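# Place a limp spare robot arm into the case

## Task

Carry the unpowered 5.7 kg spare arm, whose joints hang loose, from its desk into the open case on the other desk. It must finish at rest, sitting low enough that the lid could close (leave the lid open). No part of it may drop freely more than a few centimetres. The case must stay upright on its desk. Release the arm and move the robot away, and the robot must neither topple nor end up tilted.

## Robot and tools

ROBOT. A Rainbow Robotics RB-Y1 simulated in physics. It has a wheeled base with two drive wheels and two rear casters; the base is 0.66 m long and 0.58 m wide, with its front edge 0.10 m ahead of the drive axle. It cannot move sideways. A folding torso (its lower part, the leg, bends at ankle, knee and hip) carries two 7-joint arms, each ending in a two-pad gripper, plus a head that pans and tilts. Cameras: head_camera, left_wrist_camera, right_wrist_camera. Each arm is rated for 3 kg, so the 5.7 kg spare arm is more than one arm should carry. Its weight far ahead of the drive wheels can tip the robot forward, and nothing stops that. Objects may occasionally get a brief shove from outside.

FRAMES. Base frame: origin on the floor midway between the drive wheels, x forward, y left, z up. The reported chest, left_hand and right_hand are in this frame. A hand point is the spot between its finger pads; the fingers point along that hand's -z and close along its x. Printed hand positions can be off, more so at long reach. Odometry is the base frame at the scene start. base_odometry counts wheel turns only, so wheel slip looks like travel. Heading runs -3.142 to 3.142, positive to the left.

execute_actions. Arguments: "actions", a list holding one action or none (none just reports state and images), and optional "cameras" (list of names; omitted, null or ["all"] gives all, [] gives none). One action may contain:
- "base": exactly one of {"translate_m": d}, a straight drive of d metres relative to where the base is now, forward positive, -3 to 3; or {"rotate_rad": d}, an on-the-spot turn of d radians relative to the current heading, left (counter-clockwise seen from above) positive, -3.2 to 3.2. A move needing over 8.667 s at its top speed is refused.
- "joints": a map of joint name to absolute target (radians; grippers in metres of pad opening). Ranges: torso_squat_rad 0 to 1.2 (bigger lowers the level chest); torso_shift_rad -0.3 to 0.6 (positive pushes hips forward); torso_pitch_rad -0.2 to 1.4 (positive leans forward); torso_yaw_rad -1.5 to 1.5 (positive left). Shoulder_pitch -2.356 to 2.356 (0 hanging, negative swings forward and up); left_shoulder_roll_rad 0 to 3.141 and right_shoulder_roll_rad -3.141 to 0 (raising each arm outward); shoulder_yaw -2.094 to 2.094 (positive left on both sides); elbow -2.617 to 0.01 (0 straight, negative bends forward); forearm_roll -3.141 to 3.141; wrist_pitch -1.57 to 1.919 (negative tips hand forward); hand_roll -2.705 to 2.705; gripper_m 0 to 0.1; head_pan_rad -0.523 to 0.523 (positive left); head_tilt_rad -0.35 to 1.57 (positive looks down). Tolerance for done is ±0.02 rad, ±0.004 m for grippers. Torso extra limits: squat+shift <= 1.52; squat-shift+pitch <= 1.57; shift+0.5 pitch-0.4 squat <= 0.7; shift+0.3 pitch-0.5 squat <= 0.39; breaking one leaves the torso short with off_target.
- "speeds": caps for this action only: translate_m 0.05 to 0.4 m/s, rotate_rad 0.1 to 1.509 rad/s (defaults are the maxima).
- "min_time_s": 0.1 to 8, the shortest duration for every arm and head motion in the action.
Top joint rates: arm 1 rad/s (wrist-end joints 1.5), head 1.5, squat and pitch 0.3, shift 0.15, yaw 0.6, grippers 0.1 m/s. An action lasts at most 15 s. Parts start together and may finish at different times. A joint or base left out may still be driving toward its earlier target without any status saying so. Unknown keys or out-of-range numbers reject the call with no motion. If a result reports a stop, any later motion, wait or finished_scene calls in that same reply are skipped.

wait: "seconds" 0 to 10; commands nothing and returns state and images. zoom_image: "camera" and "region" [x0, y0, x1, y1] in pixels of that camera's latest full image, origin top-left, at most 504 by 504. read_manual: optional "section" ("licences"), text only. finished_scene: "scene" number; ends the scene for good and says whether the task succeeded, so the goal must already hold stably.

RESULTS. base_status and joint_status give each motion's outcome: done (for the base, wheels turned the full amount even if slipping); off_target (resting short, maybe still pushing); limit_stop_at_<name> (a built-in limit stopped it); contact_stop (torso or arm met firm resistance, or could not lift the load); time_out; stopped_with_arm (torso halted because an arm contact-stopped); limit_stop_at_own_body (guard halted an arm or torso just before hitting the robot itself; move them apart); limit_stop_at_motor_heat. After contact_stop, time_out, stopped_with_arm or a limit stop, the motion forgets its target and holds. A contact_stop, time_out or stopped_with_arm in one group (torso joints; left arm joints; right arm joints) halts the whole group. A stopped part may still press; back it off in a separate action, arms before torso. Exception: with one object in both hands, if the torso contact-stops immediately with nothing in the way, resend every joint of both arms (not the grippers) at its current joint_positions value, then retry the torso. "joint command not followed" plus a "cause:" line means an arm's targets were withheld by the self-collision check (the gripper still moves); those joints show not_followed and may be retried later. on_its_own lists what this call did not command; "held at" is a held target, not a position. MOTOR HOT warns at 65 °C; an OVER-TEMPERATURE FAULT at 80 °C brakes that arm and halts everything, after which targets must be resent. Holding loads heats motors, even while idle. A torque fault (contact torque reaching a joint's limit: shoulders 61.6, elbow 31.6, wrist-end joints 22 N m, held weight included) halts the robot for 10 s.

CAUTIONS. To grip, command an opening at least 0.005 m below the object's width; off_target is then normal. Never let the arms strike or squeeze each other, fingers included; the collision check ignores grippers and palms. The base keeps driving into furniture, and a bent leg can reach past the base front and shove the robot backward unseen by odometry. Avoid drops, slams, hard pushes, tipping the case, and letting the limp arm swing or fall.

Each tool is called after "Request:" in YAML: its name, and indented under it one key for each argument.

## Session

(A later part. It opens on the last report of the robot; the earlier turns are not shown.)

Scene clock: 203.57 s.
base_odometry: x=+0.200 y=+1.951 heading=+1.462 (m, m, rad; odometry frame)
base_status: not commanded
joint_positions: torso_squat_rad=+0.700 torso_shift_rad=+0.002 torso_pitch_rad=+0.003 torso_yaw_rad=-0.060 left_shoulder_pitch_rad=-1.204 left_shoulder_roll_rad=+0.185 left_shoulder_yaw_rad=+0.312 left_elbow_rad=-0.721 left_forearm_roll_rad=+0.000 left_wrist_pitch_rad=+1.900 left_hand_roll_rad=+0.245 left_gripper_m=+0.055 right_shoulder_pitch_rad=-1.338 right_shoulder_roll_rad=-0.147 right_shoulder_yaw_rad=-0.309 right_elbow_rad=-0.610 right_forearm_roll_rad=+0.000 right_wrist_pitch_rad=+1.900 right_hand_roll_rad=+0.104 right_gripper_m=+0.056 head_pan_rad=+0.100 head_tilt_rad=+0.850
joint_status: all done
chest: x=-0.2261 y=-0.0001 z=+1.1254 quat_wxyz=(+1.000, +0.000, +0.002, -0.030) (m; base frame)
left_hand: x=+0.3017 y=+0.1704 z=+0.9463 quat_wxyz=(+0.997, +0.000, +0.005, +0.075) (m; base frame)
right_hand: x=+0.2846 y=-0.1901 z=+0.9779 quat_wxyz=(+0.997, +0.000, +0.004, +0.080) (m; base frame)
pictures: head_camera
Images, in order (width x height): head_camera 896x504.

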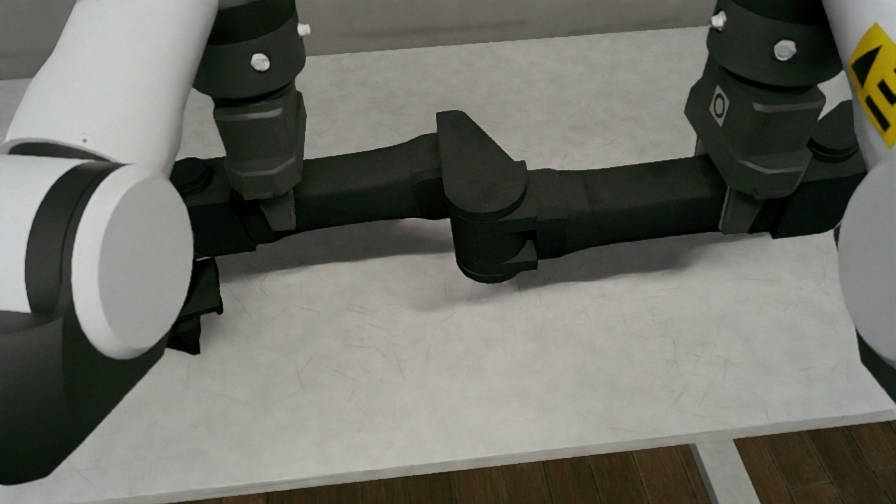

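Request:
execute_actions:
  actions:
    - {"base":{"translate_m":-0.7},"joints":{"torso_squat_rad":0.0,"torso_yaw_rad":-0.22,"head_pan_rad":0.22,"head_tilt_rad":0.6},"speeds":{"translate_m":0.25}}
  cameras: ["head_camera"]

Request:
execute_actions:
  actions:
    - {"base":{"rotate_rad":-2.909},"speeds":{"rotate_rad":0.6}}
  cameras: ["head_camera"]

Scene clock: 218.17 s.
base_odometry: x=+0.124 y=+1.255 heading=+1.461 (m, m, rad; odometry frame)
base_status: done
joint_positions: torso_squat_rad=+0.000 torso_shift_rad=+0.002 torso_pitch_rad=+0.003 torso_yaw_rad=-0.220 left_shoulder_pitch_rad=-1.204 left_shoulder_roll_rad=+0.185 left_shoulder_yaw_rad=+0.312 left_elbow_rad=-0.721 left_forearm_roll_rad=+0.000 left_wrist_pitch_rad=+1.900 left_hand_roll_rad=+0.245 left_gripper_m=+0.055 right_shoulder_pitch_rad=-1.338 right_shoulder_roll_rad=-0.147 right_shoulder_yaw_rad=-0.309 right_elbow_rad=-0.610 right_forearm_roll_rad=+0.000 right_wrist_pitch_rad=+1.900 right_hand_roll_rad=+0.104 right_gripper_m=+0.056 head_pan_rad=+0.220 head_tilt_rad=+0.600
joint_status: all done
chest: x=-0.2257 y=-0.0002 z=+1.2899 quat_wxyz=(+0.994, +0.000, +0.002, -0.110) (m; base frame)
left_hand: x=+0.3224 y=+0.0839 z=+1.1106 quat_wxyz=(+1.000, +0.000, +0.005, -0.005) (m; base frame)
right_hand: x=+0.2481 y=-0.2692 z=+1.1424 quat_wxyz=(+1.000, +0.000, +0.004, +0.000) (m; base frame)
pictures: head_camera
Images, in order (width x height): head_camera 896x504.

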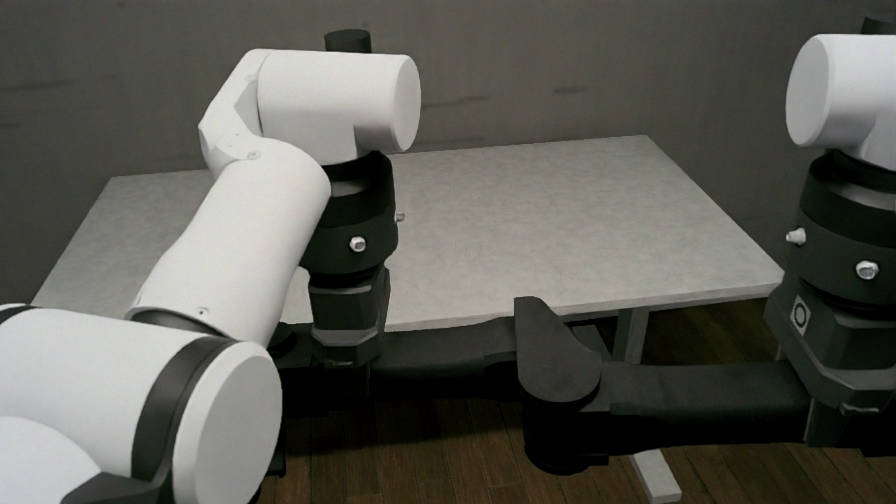

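Scene clock: 224.53 s.
base_odometry: x=+0.124 y=+1.255 heading=-1.448 (m, m, rad; odometry frame)
base_status: done
joint_positions: torso_squat_rad=+0.000 torso_shift_rad=+0.002 torso_pitch_rad=+0.003 torso_yaw_rad=-0.220 left_shoulder_pitch_rad=-1.204 left_shoulder_roll_rad=+0.185 left_shoulder_yaw_rad=+0.312 left_elbow_rad=-0.721 left_forearm_roll_rad=+0.000 left_wrist_pitch_rad=+1.900 left_hand_roll_rad=+0.245 left_gripper_m=+0.055 right_shoulder_pitch_rad=-1.338 right_shoulder_roll_rad=-0.147 right_shoulder_yaw_rad=-0.309 right_elbow_rad=-0.610 right_forearm_roll_rad=+0.000 right_wrist_pitch_rad=+1.900 right_hand_roll_rad=+0.104 right_gripper_m=+0.056 head_pan_rad=+0.220 head_tilt_rad=+0.600
joint_status: not commanded
chest: x=-0.2257 y=-0.0002 z=+1.2899 quat_wxyz=(+0.994, +0.000, +0.002, -0.110) (m; base frame)
left_hand: x=+0.3224 y=+0.0839 z=+1.1106 quat_wxyz=(+1.000, +0.000, +0.005, -0.005) (m; base frame)
right_hand: x=+0.2481 y=-0.2693 z=+1.1424 quat_wxyz=(+1.000, +0.000, +0.004, +0.000) (m; base frame)
pictures: head_camera
Images, in order (width x height): head_camera 896x504.

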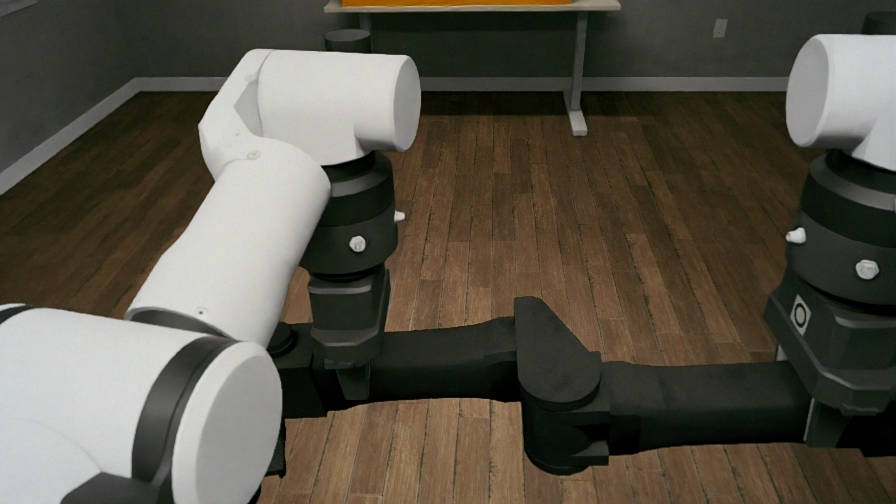

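Request:
execute_actions:
  actions:
    - {"base":{"translate_m":2.3},"joints":{"head_tilt_rad":0.45},"speeds":{"translate_m":0.35}}
  cameras: ["head_camera"]

Scene clock: 237.07 s.
base_odometry: x=+0.405 y=-1.028 heading=-1.448 (m, m, rad; odometry frame)
base_status: done
joint_positions: torso_squat_rad=+0.000 torso_shift_rad=+0.002 torso_pitch_rad=+0.004 torso_yaw_rad=-0.220 left_shoulder_pitch_rad=-1.204 left_shoulder_roll_rad=+0.185 left_shoulder_yaw_rad=+0.312 left_elbow_rad=-0.721 left_forearm_roll_rad=+0.000 left_wrist_pitch_rad=+1.900 left_hand_roll_rad=+0.245 left_gripper_m=+0.055 right_shoulder_pitch_rad=-1.338 right_shoulder_roll_rad=-0.147 right_shoulder_yaw_rad=-0.309 right_elbow_rad=-0.610 right_forearm_roll_rad=+0.000 right_wrist_pitch_rad=+1.900 right_hand_roll_rad=+0.104 right_gripper_m=+0.056 head_pan_rad=+0.220 head_tilt_rad=+0.450
joint_status: all done
chest: x=-0.2256 y=-0.0002 z=+1.2899 quat_wxyz=(+0.994, +0.000, +0.002, -0.110) (m; base frame)
left_hand: x=+0.3224 y=+0.0839 z=+1.1105 quat_wxyz=(+1.000, +0.000, +0.005, -0.005) (m; base frame)
right_hand: x=+0.2481 y=-0.2693 z=+1.1424 quat_wxyz=(+1.000, +0.000, +0.004, +0.000) (m; base frame)
pictures: head_camera
Images, in order (width x height): head_camera 896x504.

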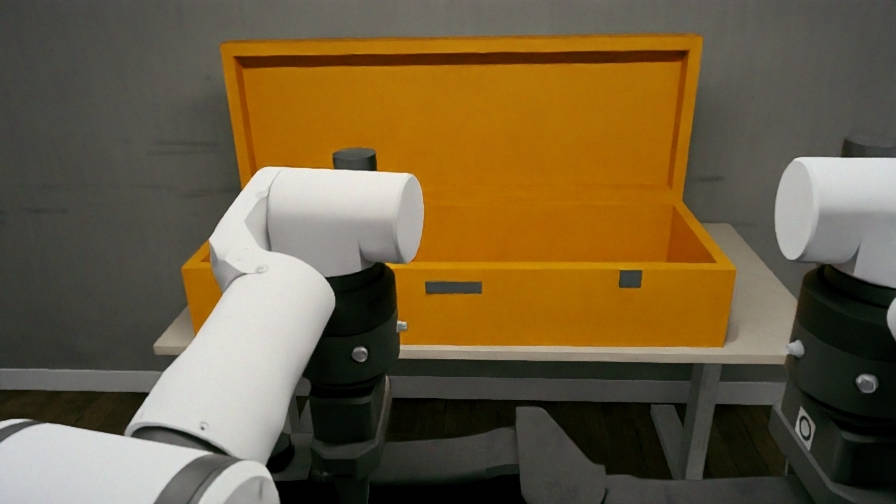

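Request:
execute_actions:
  actions:
    - {"base":{"translate_m":0.45},"joints":{"head_tilt_rad":0.75},"speeds":{"translate_m":0.3}}
  cameras: ["head_camera"]

Scene clock: 243.17 s.
base_odometry: x=+0.460 y=-1.474 heading=-1.448 (m, m, rad; odometry frame)
base_status: done
joint_positions: torso_squat_rad=+0.000 torso_shift_rad=+0.002 torso_pitch_rad=+0.004 torso_yaw_rad=-0.220 left_shoulder_pitch_rad=-1.204 left_shoulder_roll_rad=+0.185 left_shoulder_yaw_rad=+0.312 left_elbow_rad=-0.721 left_forearm_roll_rad=+0.000 left_wrist_pitch_rad=+1.900 left_hand_roll_rad=+0.245 left_gripper_m=+0.055 right_shoulder_pitch_rad=-1.338 right_shoulder_roll_rad=-0.147 right_shoulder_yaw_rad=-0.309 right_elbow_rad=-0.610 right_forearm_roll_rad=+0.000 right_wrist_pitch_rad=+1.900 right_hand_roll_rad=+0.104 right_gripper_m=+0.056 head_pan_rad=+0.220 head_tilt_rad=+0.750
joint_status: all done
chest: x=-0.2256 y=-0.0002 z=+1.2899 quat_wxyz=(+0.994, +0.000, +0.002, -0.110) (m; base frame)
left_hand: x=+0.3224 y=+0.0839 z=+1.1105 quat_wxyz=(+1.000, +0.000, +0.005, -0.005) (m; base frame)
right_hand: x=+0.2482 y=-0.2693 z=+1.1423 quat_wxyz=(+1.000, +0.000, +0.004, +0.000) (m; base frame)
pictures: head_camera
Images, in order (width x height): head_camera 896x504.

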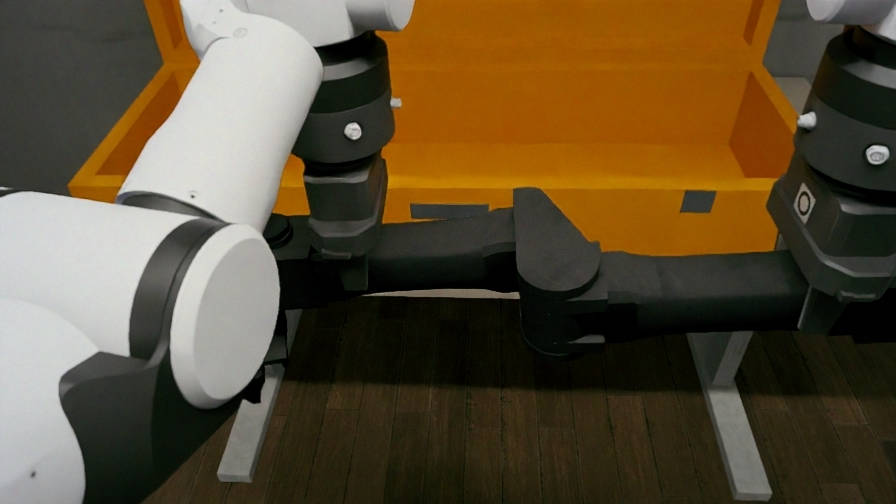

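Request:
execute_actions:
  actions:
    - {"base":{"translate_m":0.22},"joints":{"head_tilt_rad":0.9,"left_shoulder_pitch_rad":-1.399,"left_shoulder_roll_rad":0.251,"left_shoulder_yaw_rad":0.337,"left_elbow_rad":-0.523,"right_shoulder_pitch_rad":-1.533,"right_shoulder_roll_rad":-0.212,"right_shoulder_yaw_rad":-0.342,"right_elbow_rad":-0.411},"min_time_s":2,"speeds":{"translate_m":0.2}}
  cameras: ["head_camera"]

Scene clock: 264.47 s.
base_odometry: x=+0.487 y=-1.693 heading=-1.449 (m, m, rad; odometry frame)
base_status: done
joint_positions: torso_squat_rad=+0.000 torso_shift_rad=+0.002 torso_pitch_rad=+0.004 torso_yaw_rad=-0.220 left_shoulder_pitch_rad=-1.394 left_shoulder_roll_rad=+0.250 left_shoulder_yaw_rad=+0.336 left_elbow_rad=-0.521 left_forearm_roll_rad=+0.000 left_wrist_pitch_rad=+1.901 left_hand_roll_rad=+0.245 left_gripper_m=+0.055 right_shoulder_pitch_rad=-1.530 right_shoulder_roll_rad=-0.212 right_shoulder_yaw_rad=-0.341 right_elbow_rad=-0.410 right_forearm_roll_rad=+0.001 right_wrist_pitch_rad=+1.899 right_hand_roll_rad=+0.104 right_gripper_m=+0.056 head_pan_rad=+0.220 head_tilt_rad=+0.900
joint_status: all done
chest: x=-0.2257 y=-0.0002 z=+1.2899 quat_wxyz=(+0.994, +0.000, +0.002, -0.110) (m; base frame)
left_hand: x=+0.3324 y=+0.0818 z=+1.1646 quat_wxyz=(+1.000, +0.001, +0.006, -0.005) (m; base frame)
right_hand: x=+0.2523 y=-0.2704 z=+1.1974 quat_wxyz=(+1.000, +0.000, +0.004, -0.001) (m; base frame)
pictures: head_camera
Images, in order (width x height): head_camera 896x504.

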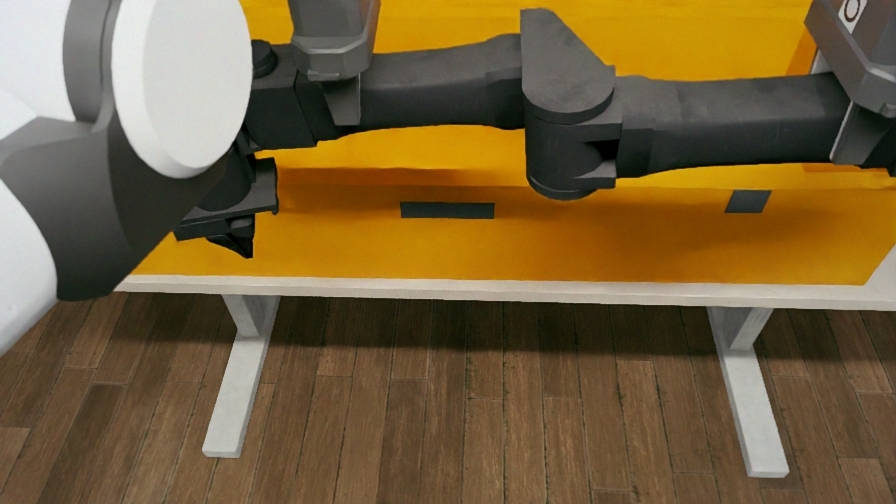

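Request:
execute_actions:
  actions:
    - {"base":{"translate_m":0.32},"speeds":{"translate_m":0.15}}
  cameras: ["head_camera"]

Scene clock: 271.17 s.
base_odometry: x=+0.526 y=-2.010 heading=-1.449 (m, m, rad; odometry frame)
base_status: done
joint_positions: torso_squat_rad=+0.000 torso_shift_rad=+0.002 torso_pitch_rad=+0.003 torso_yaw_rad=-0.220 left_shoulder_pitch_rad=-1.395 left_shoulder_roll_rad=+0.250 left_shoulder_yaw_rad=+0.336 left_elbow_rad=-0.521 left_forearm_roll_rad=+0.000 left_wrist_pitch_rad=+1.901 left_hand_roll_rad=+0.245 left_gripper_m=+0.055 right_shoulder_pitch_rad=-1.530 right_shoulder_roll_rad=-0.212 right_shoulder_yaw_rad=-0.341 right_elbow_rad=-0.410 right_forearm_roll_rad=+0.001 right_wrist_pitch_rad=+1.899 right_hand_roll_rad=+0.104 right_gripper_m=+0.056 head_pan_rad=+0.220 head_tilt_rad=+0.900
joint_status: not commanded
chest: x=-0.2257 y=-0.0002 z=+1.2899 quat_wxyz=(+0.994, +0.000, +0.002, -0.110) (m; base frame)
left_hand: x=+0.3324 y=+0.0818 z=+1.1647 quat_wxyz=(+1.000, +0.001, +0.006, -0.005) (m; base frame)
right_hand: x=+0.2523 y=-0.2704 z=+1.1975 quat_wxyz=(+1.000, +0.000, +0.004, -0.001) (m; base frame)
pictures: head_camera
Images, in order (width x height): head_camera 896x504.

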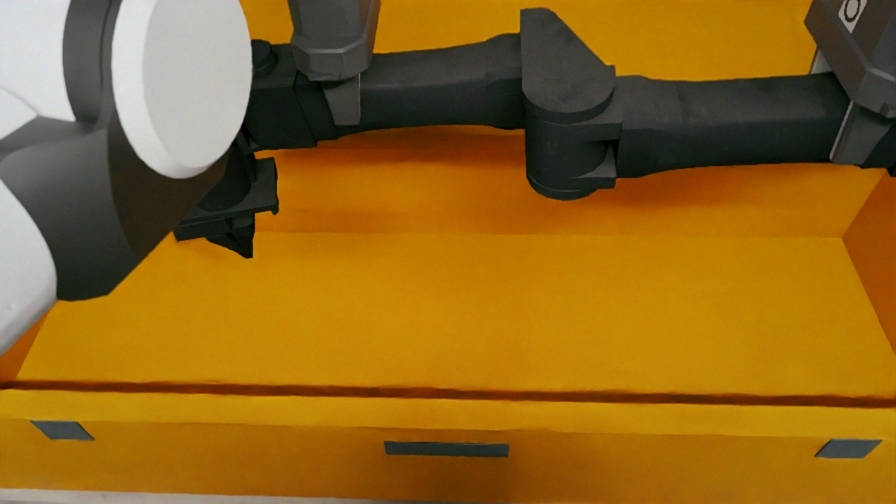

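Request:
execute_actions:
  actions:
    - {"base":{"rotate_rad":-0.33},"joints":{"torso_yaw_rad":0.11}}
  cameras: []

Request:
execute_actions:
  actions:
    - {"base":{"rotate_rad":-0.33},"joints":{"torso_yaw_rad":0.42,"torso_squat_rad":0.5}}
  cameras: ["head_camera"]

Scene clock: 280.07 s.
base_odometry: x=+0.526 y=-2.010 heading=-1.779 (m, m, rad; odometry frame)
base_status: done
joint_positions: torso_squat_rad=+0.000 torso_shift_rad=+0.002 torso_pitch_rad=+0.003 torso_yaw_rad=+0.110 left_shoulder_pitch_rad=-1.395 left_shoulder_roll_rad=+0.250 left_shoulder_yaw_rad=+0.337 left_elbow_rad=-0.521 left_forearm_roll_rad=+0.000 left_wrist_pitch_rad=+1.901 left_hand_roll_rad=+0.245 left_gripper_m=+0.055 right_shoulder_pitch_rad=-1.530 right_shoulder_roll_rad=-0.212 right_shoulder_yaw_rad=-0.341 right_elbow_rad=-0.410 right_forearm_roll_rad=+0.001 right_wrist_pitch_rad=+1.899 right_hand_roll_rad=+0.104 right_gripper_m=+0.056 head_pan_rad=+0.220 head_tilt_rad=+0.900
joint_status: all done
chest: x=-0.2257 y=+0.0001 z=+1.2899 quat_wxyz=(+0.998, +0.000, +0.002, +0.055) (m; base frame)
left_hand: x=+0.2757 y=+0.2587 z=+1.1647 quat_wxyz=(+0.987, +0.000, +0.006, +0.159) (m; base frame)
right_hand: x=+0.3141 y=-0.1006 z=+1.1973 quat_wxyz=(+0.987, -0.001, +0.004, +0.164) (m; base frame)
pictures: none
No camera images: the call's "cameras" was empty. Leave "cameras" out to get every camera's image.

Scene clock: 282.53 s.
base_odometry: x=+0.526 y=-2.010 heading=-2.108 (m, m, rad; odometry frame)
base_status: done
joint_positions: torso_squat_rad=+0.500 torso_shift_rad=+0.002 torso_pitch_rad=+0.003 torso_yaw_rad=+0.420 left_shoulder_pitch_rad=-1.395 left_shoulder_roll_rad=+0.250 left_shoulder_yaw_rad=+0.337 left_elbow_rad=-0.521 left_forearm_roll_rad=+0.000 left_wrist_pitch_rad=+1.901 left_hand_roll_rad=+0.245 left_gripper_m=+0.055 right_shoulder_pitch_rad=-1.530 right_shoulder_roll_rad=-0.212 right_shoulder_yaw_rad=-0.341 right_elbow_rad=-0.410 right_forearm_roll_rad=+0.001 right_wrist_pitch_rad=+1.899 right_hand_roll_rad=+0.104 right_gripper_m=+0.056 head_pan_rad=+0.220 head_tilt_rad=+0.900
joint_status: all done
chest: x=-0.2260 y=+0.0003 z=+1.2043 quat_wxyz=(+0.978, +0.000, +0.002, +0.208) (m; base frame)
left_hand: x=+0.1725 y=+0.3996 z=+1.0793 quat_wxyz=(+0.951, +0.000, +0.006, +0.310) (m; base frame)
right_hand: x=+0.3187 y=+0.0691 z=+1.1117 quat_wxyz=(+0.949, -0.001, +0.004, +0.314) (m; base frame)
pictures: head_camera
Images, in order (width x height): head_camera 896x504.

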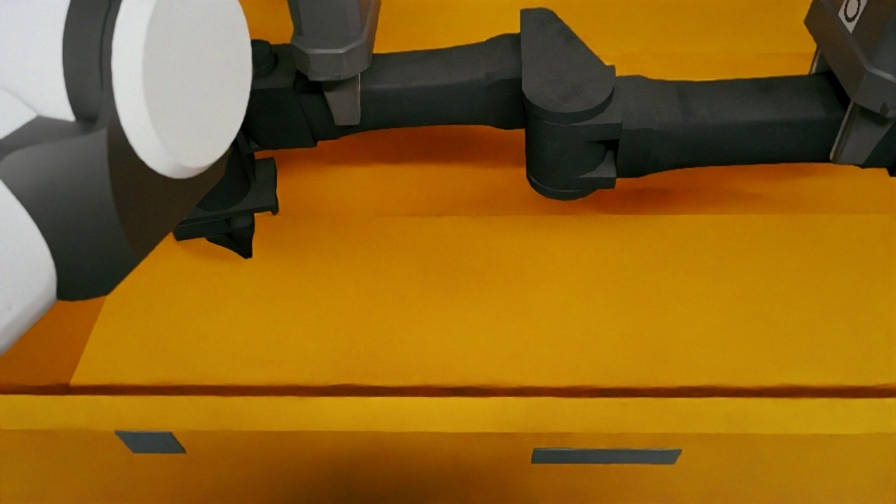

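Request:
execute_actions:
  actions:
    - {"joints":{"torso_squat_rad":0.62}}
  cameras: ["head_camera"]

Scene clock: 287.00 s.
base_odometry: x=+0.526 y=-2.010 heading=-2.108 (m, m, rad; odometry frame)
base_status: not commanded
joint_positions: torso_squat_rad=+0.620 torso_shift_rad=+0.002 torso_pitch_rad=+0.003 torso_yaw_rad=+0.420 left_shoulder_pitch_rad=-1.395 left_shoulder_roll_rad=+0.250 left_shoulder_yaw_rad=+0.337 left_elbow_rad=-0.521 left_forearm_roll_rad=+0.000 left_wrist_pitch_rad=+1.901 left_hand_roll_rad=+0.245 left_gripper_m=+0.055 right_shoulder_pitch_rad=-1.530 right_shoulder_roll_rad=-0.212 right_shoulder_yaw_rad=-0.341 right_elbow_rad=-0.410 right_forearm_roll_rad=+0.001 right_wrist_pitch_rad=+1.899 right_hand_roll_rad=+0.104 right_gripper_m=+0.056 head_pan_rad=+0.220 head_tilt_rad=+0.900
joint_status: all done
chest: x=-0.2261 y=+0.0003 z=+1.1597 quat_wxyz=(+0.978, +0.000, +0.002, +0.208) (m; base frame)
left_hand: x=+0.1725 y=+0.3996 z=+1.0347 quat_wxyz=(+0.951, +0.000, +0.006, +0.310) (m; base frame)
right_hand: x=+0.3186 y=+0.0691 z=+1.0671 quat_wxyz=(+0.949, -0.001, +0.004, +0.314) (m; base frame)
pictures: head_camera
Images, in order (width x height): head_camera 896x504.

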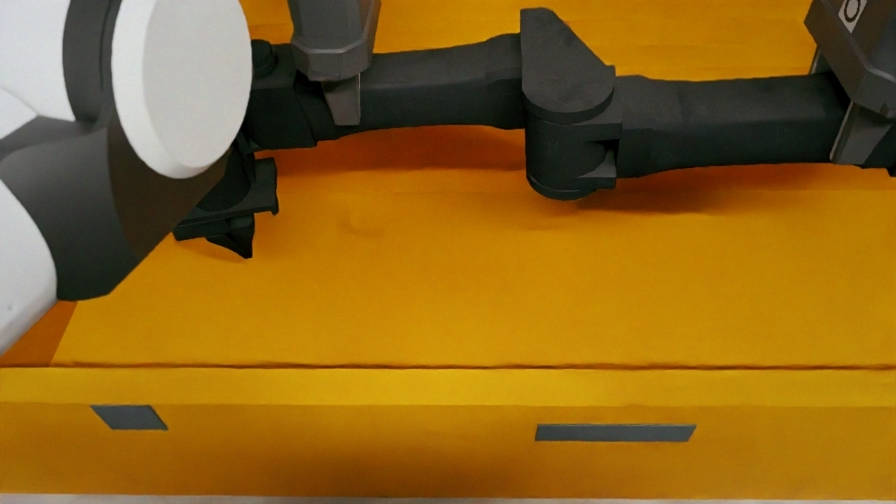

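Request:
execute_actions:
  actions:
    - {"joints":{"torso_squat_rad":0.67}}
  cameras: ["head_camera"]

Request:
zoom_image:
  camera: "head_camera"
  region: [0, 130, 400, 400]

Scene clock: 296.17 s.
base_odometry: x=+0.526 y=-2.010 heading=-2.108 (m, m, rad; odometry frame)
base_status: not commanded
joint_positions: torso_squat_rad=+0.670 torso_shift_rad=+0.002 torso_pitch_rad=+0.003 torso_yaw_rad=+0.420 left_shoulder_pitch_rad=-1.395 left_shoulder_roll_rad=+0.250 left_shoulder_yaw_rad=+0.337 left_elbow_rad=-0.521 left_forearm_roll_rad=+0.000 left_wrist_pitch_rad=+1.901 left_hand_roll_rad=+0.245 left_gripper_m=+0.055 right_shoulder_pitch_rad=-1.530 right_shoulder_roll_rad=-0.212 right_shoulder_yaw_rad=-0.341 right_elbow_rad=-0.410 right_forearm_roll_rad=+0.001 right_wrist_pitch_rad=+1.899 right_hand_roll_rad=+0.104 right_gripper_m=+0.056 head_pan_rad=+0.220 head_tilt_rad=+0.900
joint_status: all done
chest: x=-0.2262 y=+0.0003 z=+1.1386 quat_wxyz=(+0.978, +0.000, +0.002, +0.208) (m; base frame)
left_hand: x=+0.1724 y=+0.3996 z=+1.0137 quat_wxyz=(+0.951, +0.000, +0.006, +0.310) (m; base frame)
right_hand: x=+0.3185 y=+0.0691 z=+1.0460 quat_wxyz=(+0.949, -0.001, +0.004, +0.314) (m; base frame)
pictures: head_camera
Images, in order (width x height): head_camera 896x504.

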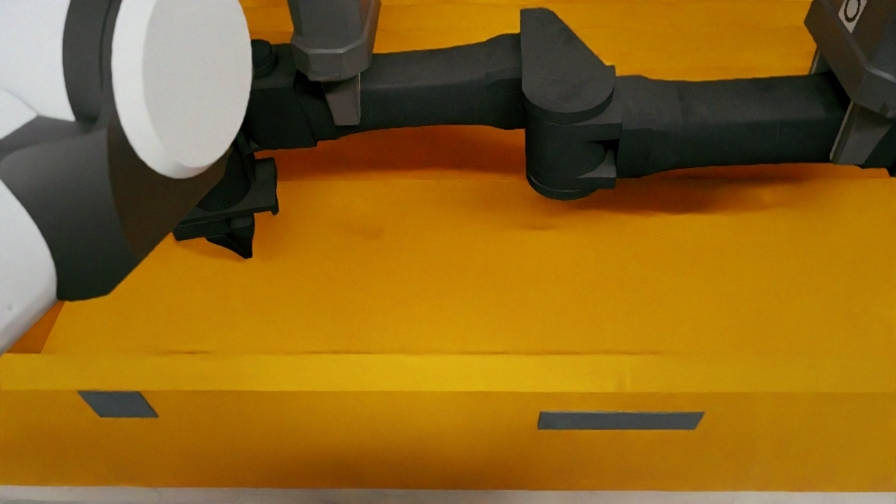

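Region (0, 130, 400, 400) of head_camera's 896x504 image, scaled by 1.260, with more detail than that image has; it fills the top 340 rows of this view, and the rest is white.

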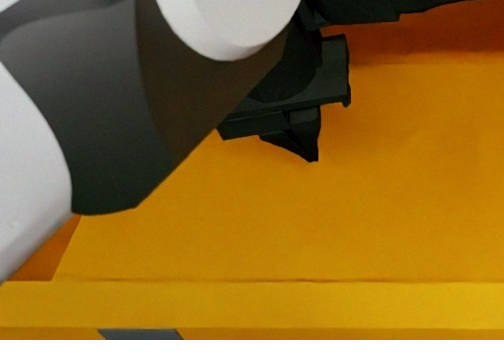

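Request:
execute_actions:
  actions:
    - {"joints":{"torso_squat_rad":0.72}}
  cameras: ["head_camera"]

Scene clock: 300.30 s.
base_odometry: x=+0.526 y=-2.010 heading=-2.108 (m, m, rad; odometry frame)
base_status: not commanded
joint_positions: torso_squat_rad=+0.720 torso_shift_rad=+0.002 torso_pitch_rad=+0.003 torso_yaw_rad=+0.420 left_shoulder_pitch_rad=-1.395 left_shoulder_roll_rad=+0.250 left_shoulder_yaw_rad=+0.337 left_elbow_rad=-0.521 left_forearm_roll_rad=+0.000 left_wrist_pitch_rad=+1.901 left_hand_roll_rad=+0.245 left_gripper_m=+0.055 right_shoulder_pitch_rad=-1.530 right_shoulder_roll_rad=-0.212 right_shoulder_yaw_rad=-0.341 right_elbow_rad=-0.410 right_forearm_roll_rad=+0.001 right_wrist_pitch_rad=+1.899 right_hand_roll_rad=+0.104 right_gripper_m=+0.056 head_pan_rad=+0.220 head_tilt_rad=+0.900
joint_status: all done
chest: x=-0.2262 y=+0.0003 z=+1.1162 quat_wxyz=(+0.978, +0.000, +0.002, +0.208) (m; base frame)
left_hand: x=+0.1724 y=+0.3996 z=+0.9913 quat_wxyz=(+0.951, +0.000, +0.006, +0.310) (m; base frame)
right_hand: x=+0.3185 y=+0.0691 z=+1.0236 quat_wxyz=(+0.949, -0.001, +0.004, +0.314) (m; base frame)
pictures: head_camera
Images, in order (width x height): head_camera 896x504.

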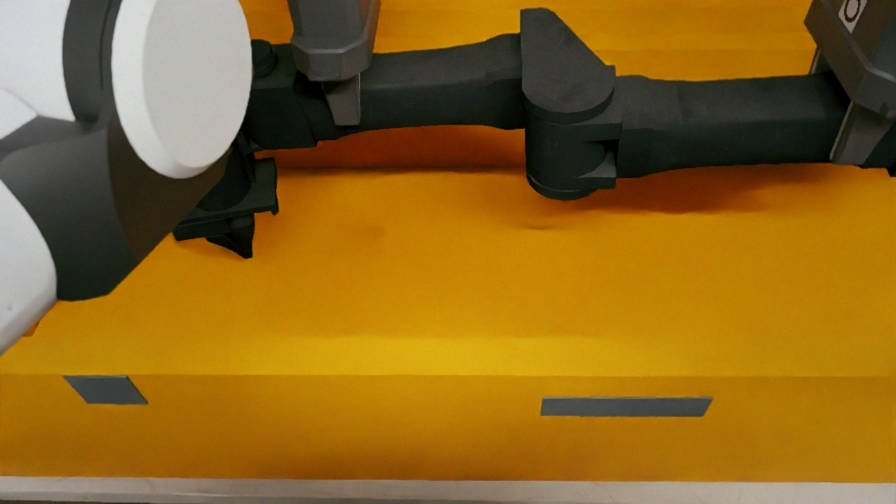

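Request:
execute_actions:
  actions:
    - {"joints":{"torso_squat_rad":0.76}}
  cameras: ["head_camera"]

Scene clock: 302.57 s.
base_odometry: x=+0.526 y=-2.010 heading=-2.108 (m, m, rad; odometry frame)
base_status: not commanded
joint_positions: torso_squat_rad=+0.760 torso_shift_rad=+0.002 torso_pitch_rad=+0.003 torso_yaw_rad=+0.420 left_shoulder_pitch_rad=-1.395 left_shoulder_roll_rad=+0.250 left_shoulder_yaw_rad=+0.337 left_elbow_rad=-0.521 left_forearm_roll_rad=+0.000 left_wrist_pitch_rad=+1.901 left_hand_roll_rad=+0.245 left_gripper_m=+0.055 right_shoulder_pitch_rad=-1.530 right_shoulder_roll_rad=-0.212 right_shoulder_yaw_rad=-0.341 right_elbow_rad=-0.410 right_forearm_roll_rad=+0.001 right_wrist_pitch_rad=+1.899 right_hand_roll_rad=+0.104 right_gripper_m=+0.056 head_pan_rad=+0.220 head_tilt_rad=+0.900
joint_status: all done
chest: x=-0.2262 y=+0.0003 z=+1.0974 quat_wxyz=(+0.978, +0.000, +0.002, +0.208) (m; base frame)
left_hand: x=+0.1723 y=+0.3996 z=+0.9724 quat_wxyz=(+0.951, +0.000, +0.006, +0.310) (m; base frame)
right_hand: x=+0.3185 y=+0.0691 z=+1.0047 quat_wxyz=(+0.949, -0.001, +0.004, +0.314) (m; base frame)
pictures: head_camera
Images, in order (width x height): head_camera 896x504.

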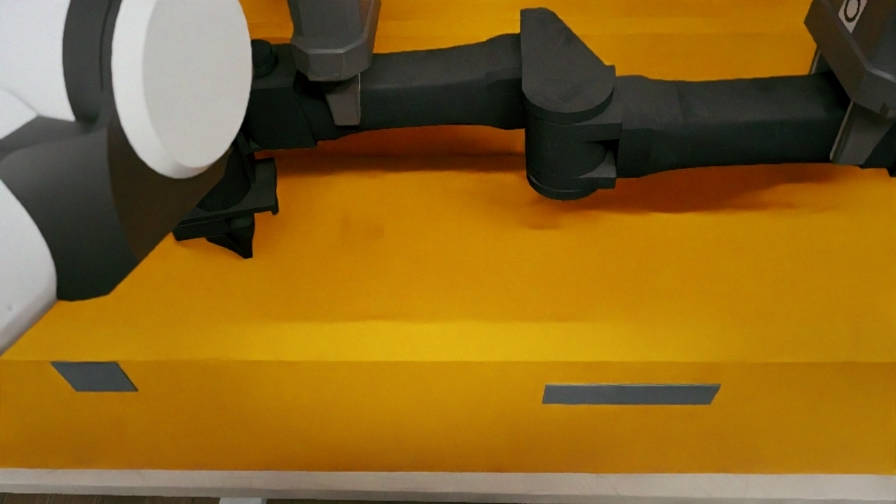

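Request:
execute_actions:
  actions:
    - {"joints":{"torso_squat_rad":0.795}}
  cameras: ["head_camera"]

Scene clock: 305.00 s.
base_odometry: x=+0.526 y=-2.010 heading=-2.108 (m, m, rad; odometry frame)
base_status: not commanded
joint_positions: torso_squat_rad=+0.795 torso_shift_rad=+0.001 torso_pitch_rad=+0.003 torso_yaw_rad=+0.420 left_shoulder_pitch_rad=-1.400 left_shoulder_roll_rad=+0.252 left_shoulder_yaw_rad=+0.337 left_elbow_rad=-0.523 left_forearm_roll_rad=+0.000 left_wrist_pitch_rad=+1.900 left_hand_roll_rad=+0.245 left_gripper_m=+0.055 right_shoulder_pitch_rad=-1.528 right_shoulder_roll_rad=-0.212 right_shoulder_yaw_rad=-0.341 right_elbow_rad=-0.409 right_forearm_roll_rad=+0.000 right_wrist_pitch_rad=+1.900 right_hand_roll_rad=+0.104 right_gripper_m=+0.055 head_pan_rad=+0.220 head_tilt_rad=+0.900
joint_status: all done
chest: x=-0.2265 y=+0.0000 z=+1.0802 quat_wxyz=(+0.978, +0.000, +0.001, +0.208) (m; base frame)
left_hand: x=+0.1736 y=+0.4000 z=+0.9591 quat_wxyz=(+0.951, +0.001, +0.001, +0.310) (m; base frame)
right_hand: x=+0.3179 y=+0.0687 z=+0.9870 quat_wxyz=(+0.949, -0.001, +0.004, +0.314) (m; base frame)
pictures: head_camera
Images, in order (width x height): head_camera 896x504.

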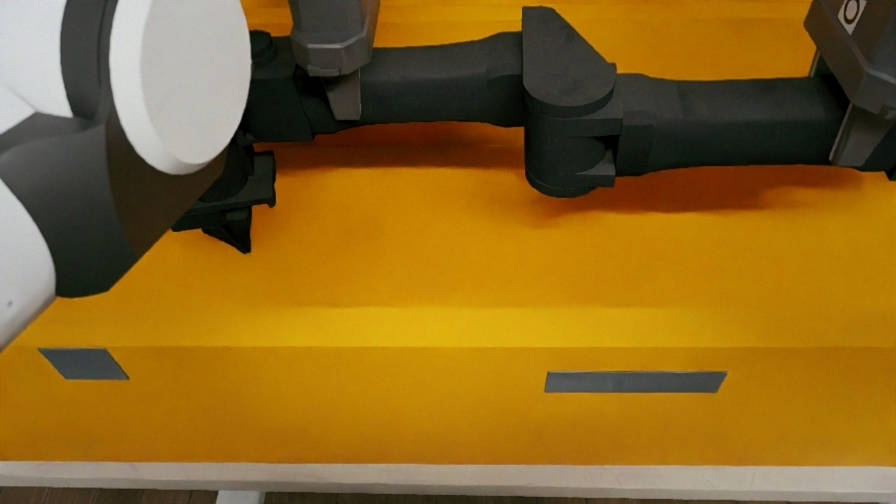

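Request:
execute_actions:
  actions:
    - {"base":{"rotate_rad":0.22},"joints":{"torso_yaw_rad":0.2}}
  cameras: ["head_camera"]

Scene clock: 309.97 s.
base_odometry: x=+0.526 y=-2.010 heading=-1.889 (m, m, rad; odometry frame)
base_status: done
joint_positions: torso_squat_rad=+0.795 torso_shift_rad=+0.002 torso_pitch_rad=+0.003 torso_yaw_rad=+0.200 left_shoulder_pitch_rad=-1.399 left_shoulder_roll_rad=+0.251 left_shoulder_yaw_rad=+0.337 left_elbow_rad=-0.523 left_forearm_roll_rad=+0.000 left_wrist_pitch_rad=+1.900 left_hand_roll_rad=+0.245 left_gripper_m=+0.055 right_shoulder_pitch_rad=-1.529 right_shoulder_roll_rad=-0.212 right_shoulder_yaw_rad=-0.341 right_elbow_rad=-0.409 right_forearm_roll_rad=+0.000 right_wrist_pitch_rad=+1.900 right_hand_roll_rad=+0.104 right_gripper_m=+0.055 head_pan_rad=+0.220 head_tilt_rad=+0.900
joint_status: all done
chest: x=-0.2264 y=-0.0001 z=+1.0802 quat_wxyz=(+0.995, +0.000, +0.001, +0.100) (m; base frame)
left_hand: x=+0.2512 y=+0.3028 z=+0.9585 quat_wxyz=(+0.979, +0.001, +0.002, +0.204) (m; base frame)
right_hand: x=+0.3199 y=-0.0519 z=+0.9872 quat_wxyz=(+0.978, +0.000, +0.004, +0.208) (m; base frame)
pictures: head_camera
Images, in order (width x height): head_camera 896x504.

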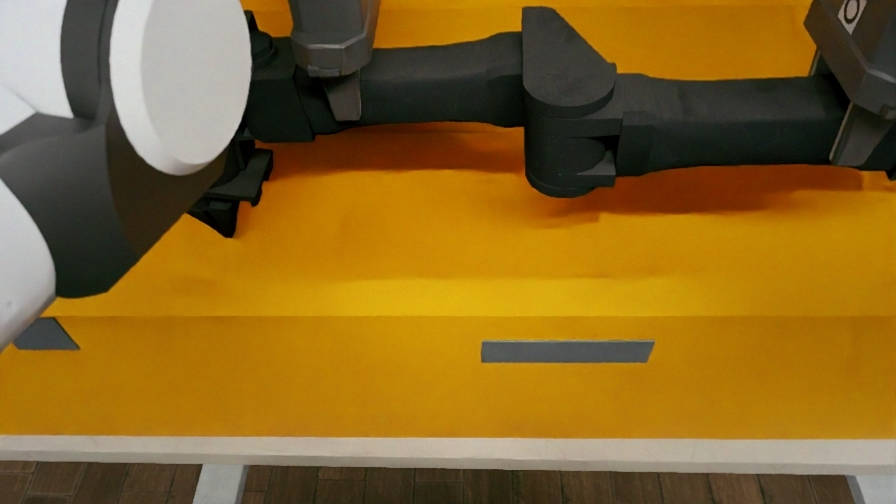

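Request:
execute_actions:
  actions:
    - {"base":{"rotate_rad":0.3},"joints":{"torso_squat_rad":0.77}}
  cameras: ["head_camera"]

Request:
execute_actions:
  actions:
    - {"joints":{"torso_squat_rad":0.792}}
  cameras: []

Request:
execute_actions:
  actions:
    - {"joints":{"torso_squat_rad":0.805,"torso_yaw_rad":0.1}}
  cameras: ["head_camera"]

Scene clock: 321.53 s.
base_odometry: x=+0.526 y=-2.010 heading=-1.590 (m, m, rad; odometry frame)
base_status: done
joint_positions: torso_squat_rad=+0.770 torso_shift_rad=+0.002 torso_pitch_rad=+0.003 torso_yaw_rad=+0.200 left_shoulder_pitch_rad=-1.395 left_shoulder_roll_rad=+0.250 left_shoulder_yaw_rad=+0.337 left_elbow_rad=-0.521 left_forearm_roll_rad=+0.000 left_wrist_pitch_rad=+1.900 left_hand_roll_rad=+0.245 left_gripper_m=+0.055 right_shoulder_pitch_rad=-1.530 right_shoulder_roll_rad=-0.212 right_shoulder_yaw_rad=-0.341 right_elbow_rad=-0.409 right_forearm_roll_rad=+0.000 right_wrist_pitch_rad=+1.900 right_hand_roll_rad=+0.104 right_gripper_m=+0.055 head_pan_rad=+0.220 head_tilt_rad=+0.900
joint_status: all done
chest: x=-0.2261 y=+0.0001 z=+1.0925 quat_wxyz=(+0.995, +0.000, +0.002, +0.100) (m; base frame)
left_hand: x=+0.2502 y=+0.3028 z=+0.9678 quat_wxyz=(+0.979, +0.000, +0.005, +0.204) (m; base frame)
right_hand: x=+0.3202 y=-0.0514 z=+0.9998 quat_wxyz=(+0.978, +0.000, +0.004, +0.208) (m; base frame)
pictures: head_camera
Images, in order (width x height): head_camera 896x504.

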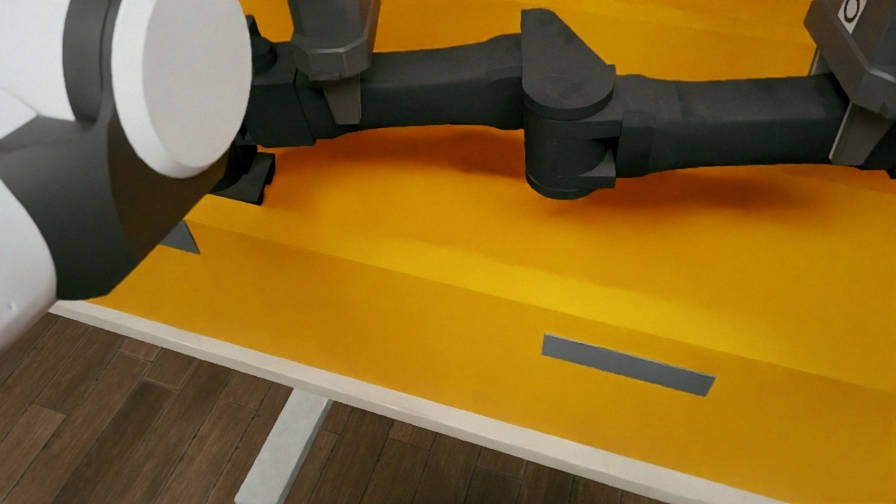

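Scene clock: 322.33 s.
base_odometry: x=+0.526 y=-2.010 heading=-1.590 (m, m, rad; odometry frame)
base_status: not commanded
joint_positions: torso_squat_rad=+0.792 torso_shift_rad=+0.001 torso_pitch_rad=+0.003 torso_yaw_rad=+0.200 left_shoulder_pitch_rad=-1.398 left_shoulder_roll_rad=+0.251 left_shoulder_yaw_rad=+0.337 left_elbow_rad=-0.522 left_forearm_roll_rad=+0.000 left_wrist_pitch_rad=+1.900 left_hand_roll_rad=+0.245 left_gripper_m=+0.055 right_shoulder_pitch_rad=-1.529 right_shoulder_roll_rad=-0.212 right_shoulder_yaw_rad=-0.341 right_elbow_rad=-0.409 right_forearm_roll_rad=+0.000 right_wrist_pitch_rad=+1.900 right_hand_roll_rad=+0.104 right_gripper_m=+0.055 head_pan_rad=+0.220 head_tilt_rad=+0.900
joint_status: all done
chest: x=-0.2264 y=+0.0000 z=+1.0817 quat_wxyz=(+0.995, +0.000, +0.001, +0.100) (m; base frame)
left_hand: x=+0.2507 y=+0.3028 z=+0.9591 quat_wxyz=(+0.979, +0.000, +0.003, +0.204) (m; base frame)
right_hand: x=+0.3198 y=-0.0517 z=+0.9888 quat_wxyz=(+0.978, +0.000, +0.004, +0.208) (m; base frame)
pictures: none
No camera images: the call's "cameras" was empty. Leave "cameras" out to get every camera's image.

Scene clock: 323.27 s.
base_odometry: x=+0.526 y=-2.010 heading=-1.590 (m, m, rad; odometry frame)
base_status: not commanded
joint_positions: torso_squat_rad=+0.805 torso_shift_rad=+0.002 torso_pitch_rad=+0.003 torso_yaw_rad=+0.100 left_shoulder_pitch_rad=-1.396 left_shoulder_roll_rad=+0.250 left_shoulder_yaw_rad=+0.337 left_elbow_rad=-0.521 left_forearm_roll_rad=+0.000 left_wrist_pitch_rad=+1.900 left_hand_roll_rad=+0.245 left_gripper_m=+0.055 right_shoulder_pitch_rad=-1.529 right_shoulder_roll_rad=-0.212 right_shoulder_yaw_rad=-0.341 right_elbow_rad=-0.409 right_forearm_roll_rad=+0.000 right_wrist_pitch_rad=+1.900 right_hand_roll_rad=+0.104 right_gripper_m=+0.055 head_pan_rad=+0.220 head_tilt_rad=+0.900
joint_status: all done
chest: x=-0.2263 y=+0.0000 z=+1.0752 quat_wxyz=(+0.999, +0.000, +0.002, +0.050) (m; base frame)
left_hand: x=+0.2781 y=+0.2535 z=+0.9510 quat_wxyz=(+0.988, +0.000, +0.005, +0.155) (m; base frame)
right_hand: x=+0.3122 y=-0.1060 z=+0.9824 quat_wxyz=(+0.987, +0.000, +0.004, +0.159) (m; base frame)
pictures: head_camera
Images, in order (width x height): head_camera 896x504.

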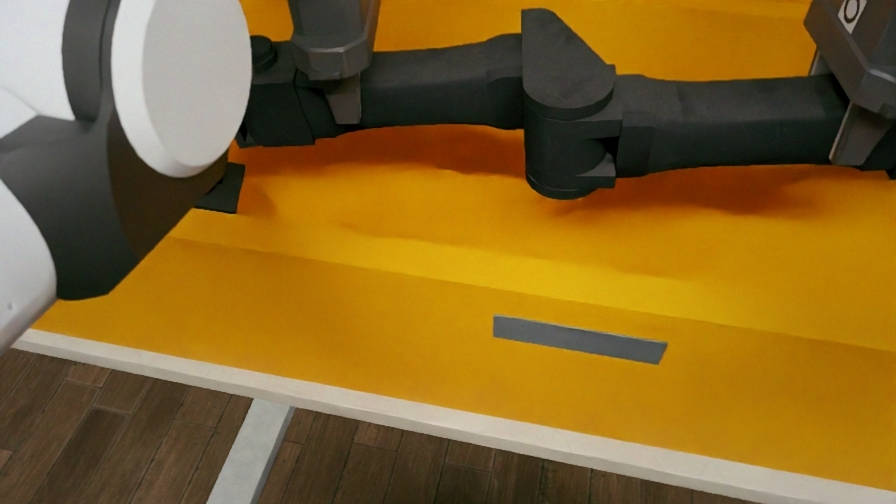

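Request:
execute_actions:
  actions:
    - {"joints":{"torso_squat_rad":0.865,"torso_yaw_rad":0.0,"head_pan_rad":-0.3}}
  cameras: ["head_camera"]

Scene clock: 326.93 s.
base_odometry: x=+0.526 y=-2.010 heading=-1.590 (m, m, rad; odometry frame)
base_status: not commanded
joint_positions: torso_squat_rad=+0.865 torso_shift_rad=+0.002 torso_pitch_rad=+0.003 torso_yaw_rad=+0.000 left_shoulder_pitch_rad=-1.396 left_shoulder_roll_rad=+0.250 left_shoulder_yaw_rad=+0.337 left_elbow_rad=-0.521 left_forearm_roll_rad=+0.000 left_wrist_pitch_rad=+1.900 left_hand_roll_rad=+0.245 left_gripper_m=+0.055 right_shoulder_pitch_rad=-1.530 right_shoulder_roll_rad=-0.212 right_shoulder_yaw_rad=-0.341 right_elbow_rad=-0.409 right_forearm_roll_rad=+0.000 right_wrist_pitch_rad=+1.900 right_hand_roll_rad=+0.104 right_gripper_m=+0.055 head_pan_rad=-0.300 head_tilt_rad=+0.900
joint_status: all done
chest: x=-0.2263 y=+0.0000 z=+1.0440 quat_wxyz=(+1.000, +0.000, +0.002, +0.000) (m; base frame)
left_hand: x=+0.3008 y=+0.2019 z=+0.9197 quat_wxyz=(+0.994, +0.001, +0.005, +0.105) (m; base frame)
right_hand: x=+0.2989 y=-0.1592 z=+0.9514 quat_wxyz=(+0.994, +0.000, +0.004, +0.109) (m; base frame)
pictures: head_camera
Images, in order (width x height): head_camera 896x504.

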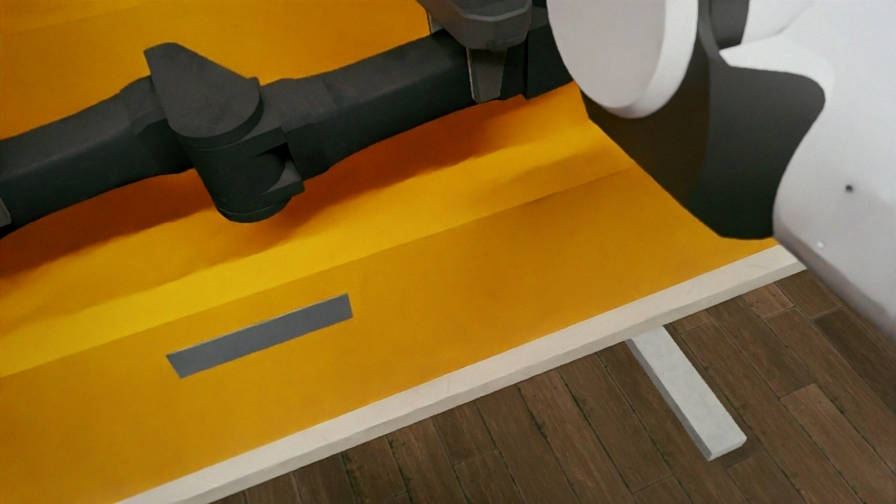

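Request:
execute_actions:
  actions:
    - {"base":{"translate_m":0.04},"joints":{"torso_squat_rad":0.95,"torso_yaw_rad":-0.05,"head_pan_rad":0.1,"head_tilt_rad":0.75}}
  cameras: ["head_camera"]

Scene clock: 331.50 s.
base_odometry: x=+0.525 y=-2.050 heading=-1.589 (m, m, rad; odometry frame)
base_status: done
joint_positions: torso_squat_rad=+0.950 torso_shift_rad=+0.002 torso_pitch_rad=+0.003 torso_yaw_rad=-0.050 left_shoulder_pitch_rad=-1.396 left_shoulder_roll_rad=+0.250 left_shoulder_yaw_rad=+0.337 left_elbow_rad=-0.521 left_forearm_roll_rad=+0.000 left_wrist_pitch_rad=+1.900 left_hand_roll_rad=+0.245 left_gripper_m=+0.055 right_shoulder_pitch_rad=-1.529 right_shoulder_roll_rad=-0.212 right_shoulder_yaw_rad=-0.341 right_elbow_rad=-0.409 right_forearm_roll_rad=+0.000 right_wrist_pitch_rad=+1.900 right_hand_roll_rad=+0.104 right_gripper_m=+0.055 head_pan_rad=+0.100 head_tilt_rad=+0.750
joint_status: all done
chest: x=-0.2264 y=-0.0001 z=+0.9972 quat_wxyz=(+1.000, +0.000, +0.001, -0.025) (m; base frame)
left_hand: x=+0.3103 y=+0.1753 z=+0.8732 quat_wxyz=(+0.997, +0.001, +0.004, +0.080) (m; base frame)
right_hand: x=+0.2902 y=-0.1853 z=+0.9045 quat_wxyz=(+0.996, +0.000, +0.004, +0.084) (m; base frame)
pictures: head_camera
Images, in order (width x height): head_camera 896x504.

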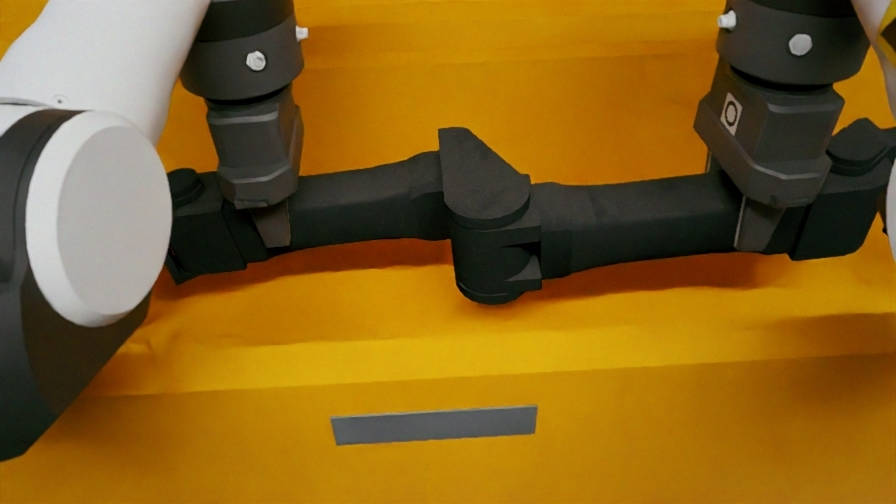

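Request:
execute_actions:
  actions:
    - {"joints":{"torso_squat_rad":1.0}}
  cameras: []

Request:
execute_actions:
  actions:
    - {"joints":{"torso_squat_rad":1.025}}
  cameras: []

Scene clock: 334.93 s.
base_odometry: x=+0.525 y=-2.050 heading=-1.589 (m, m, rad; odometry frame)
base_status: not commanded
joint_positions: torso_squat_rad=+1.000 torso_shift_rad=+0.002 torso_pitch_rad=+0.003 torso_yaw_rad=-0.050 left_shoulder_pitch_rad=-1.397 left_shoulder_roll_rad=+0.251 left_shoulder_yaw_rad=+0.337 left_elbow_rad=-0.522 left_forearm_roll_rad=+0.000 left_wrist_pitch_rad=+1.900 left_hand_roll_rad=+0.245 left_gripper_m=+0.055 right_shoulder_pitch_rad=-1.529 right_shoulder_roll_rad=-0.212 right_shoulder_yaw_rad=-0.341 right_elbow_rad=-0.409 right_forearm_roll_rad=+0.000 right_wrist_pitch_rad=+1.900 right_hand_roll_rad=+0.104 right_gripper_m=+0.055 head_pan_rad=+0.100 head_tilt_rad=+0.750
joint_status: all done
chest: x=-0.2265 y=-0.0001 z=+0.9682 quat_wxyz=(+1.000, +0.000, +0.001, -0.025) (m; base frame)
left_hand: x=+0.3106 y=+0.1752 z=+0.8450 quat_wxyz=(+0.997, +0.001, +0.003, +0.080) (m; base frame)
right_hand: x=+0.2900 y=-0.1854 z=+0.8755 quat_wxyz=(+0.996, +0.000, +0.004, +0.084) (m; base frame)
pictures: none
No camera images: the call's "cameras" was empty. Leave "cameras" out to get every camera's image.

Scene clock: 335.63 s.
base_odometry: x=+0.525 y=-2.050 heading=-1.589 (m, m, rad; odometry frame)
base_status: not commanded
joint_positions: torso_squat_rad=+1.025 torso_shift_rad=+0.002 torso_pitch_rad=+0.003 torso_yaw_rad=-0.050 left_shoulder_pitch_rad=-1.397 left_shoulder_roll_rad=+0.251 left_shoulder_yaw_rad=+0.337 left_elbow_rad=-0.522 left_forearm_roll_rad=+0.000 left_wrist_pitch_rad=+1.900 left_hand_roll_rad=+0.245 left_gripper_m=+0.055 right_shoulder_pitch_rad=-1.529 right_shoulder_roll_rad=-0.212 right_shoulder_yaw_rad=-0.341 right_elbow_rad=-0.409 right_forearm_roll_rad=+0.000 right_wrist_pitch_rad=+1.900 right_hand_roll_rad=+0.104 right_gripper_m=+0.055 head_pan_rad=+0.100 head_tilt_rad=+0.750
joint_status: all done
chest: x=-0.2265 y=-0.0001 z=+0.9533 quat_wxyz=(+1.000, +0.000, +0.001, -0.025) (m; base frame)
left_hand: x=+0.3105 y=+0.1753 z=+0.8299 quat_wxyz=(+0.997, +0.001, +0.004, +0.080) (m; base frame)
right_hand: x=+0.2900 y=-0.1854 z=+0.8607 quat_wxyz=(+0.996, +0.000, +0.004, +0.084) (m; base frame)
pictures: none
No camera images: the call's "cameras" was empty. Leave "cameras" out to get every camera's image.


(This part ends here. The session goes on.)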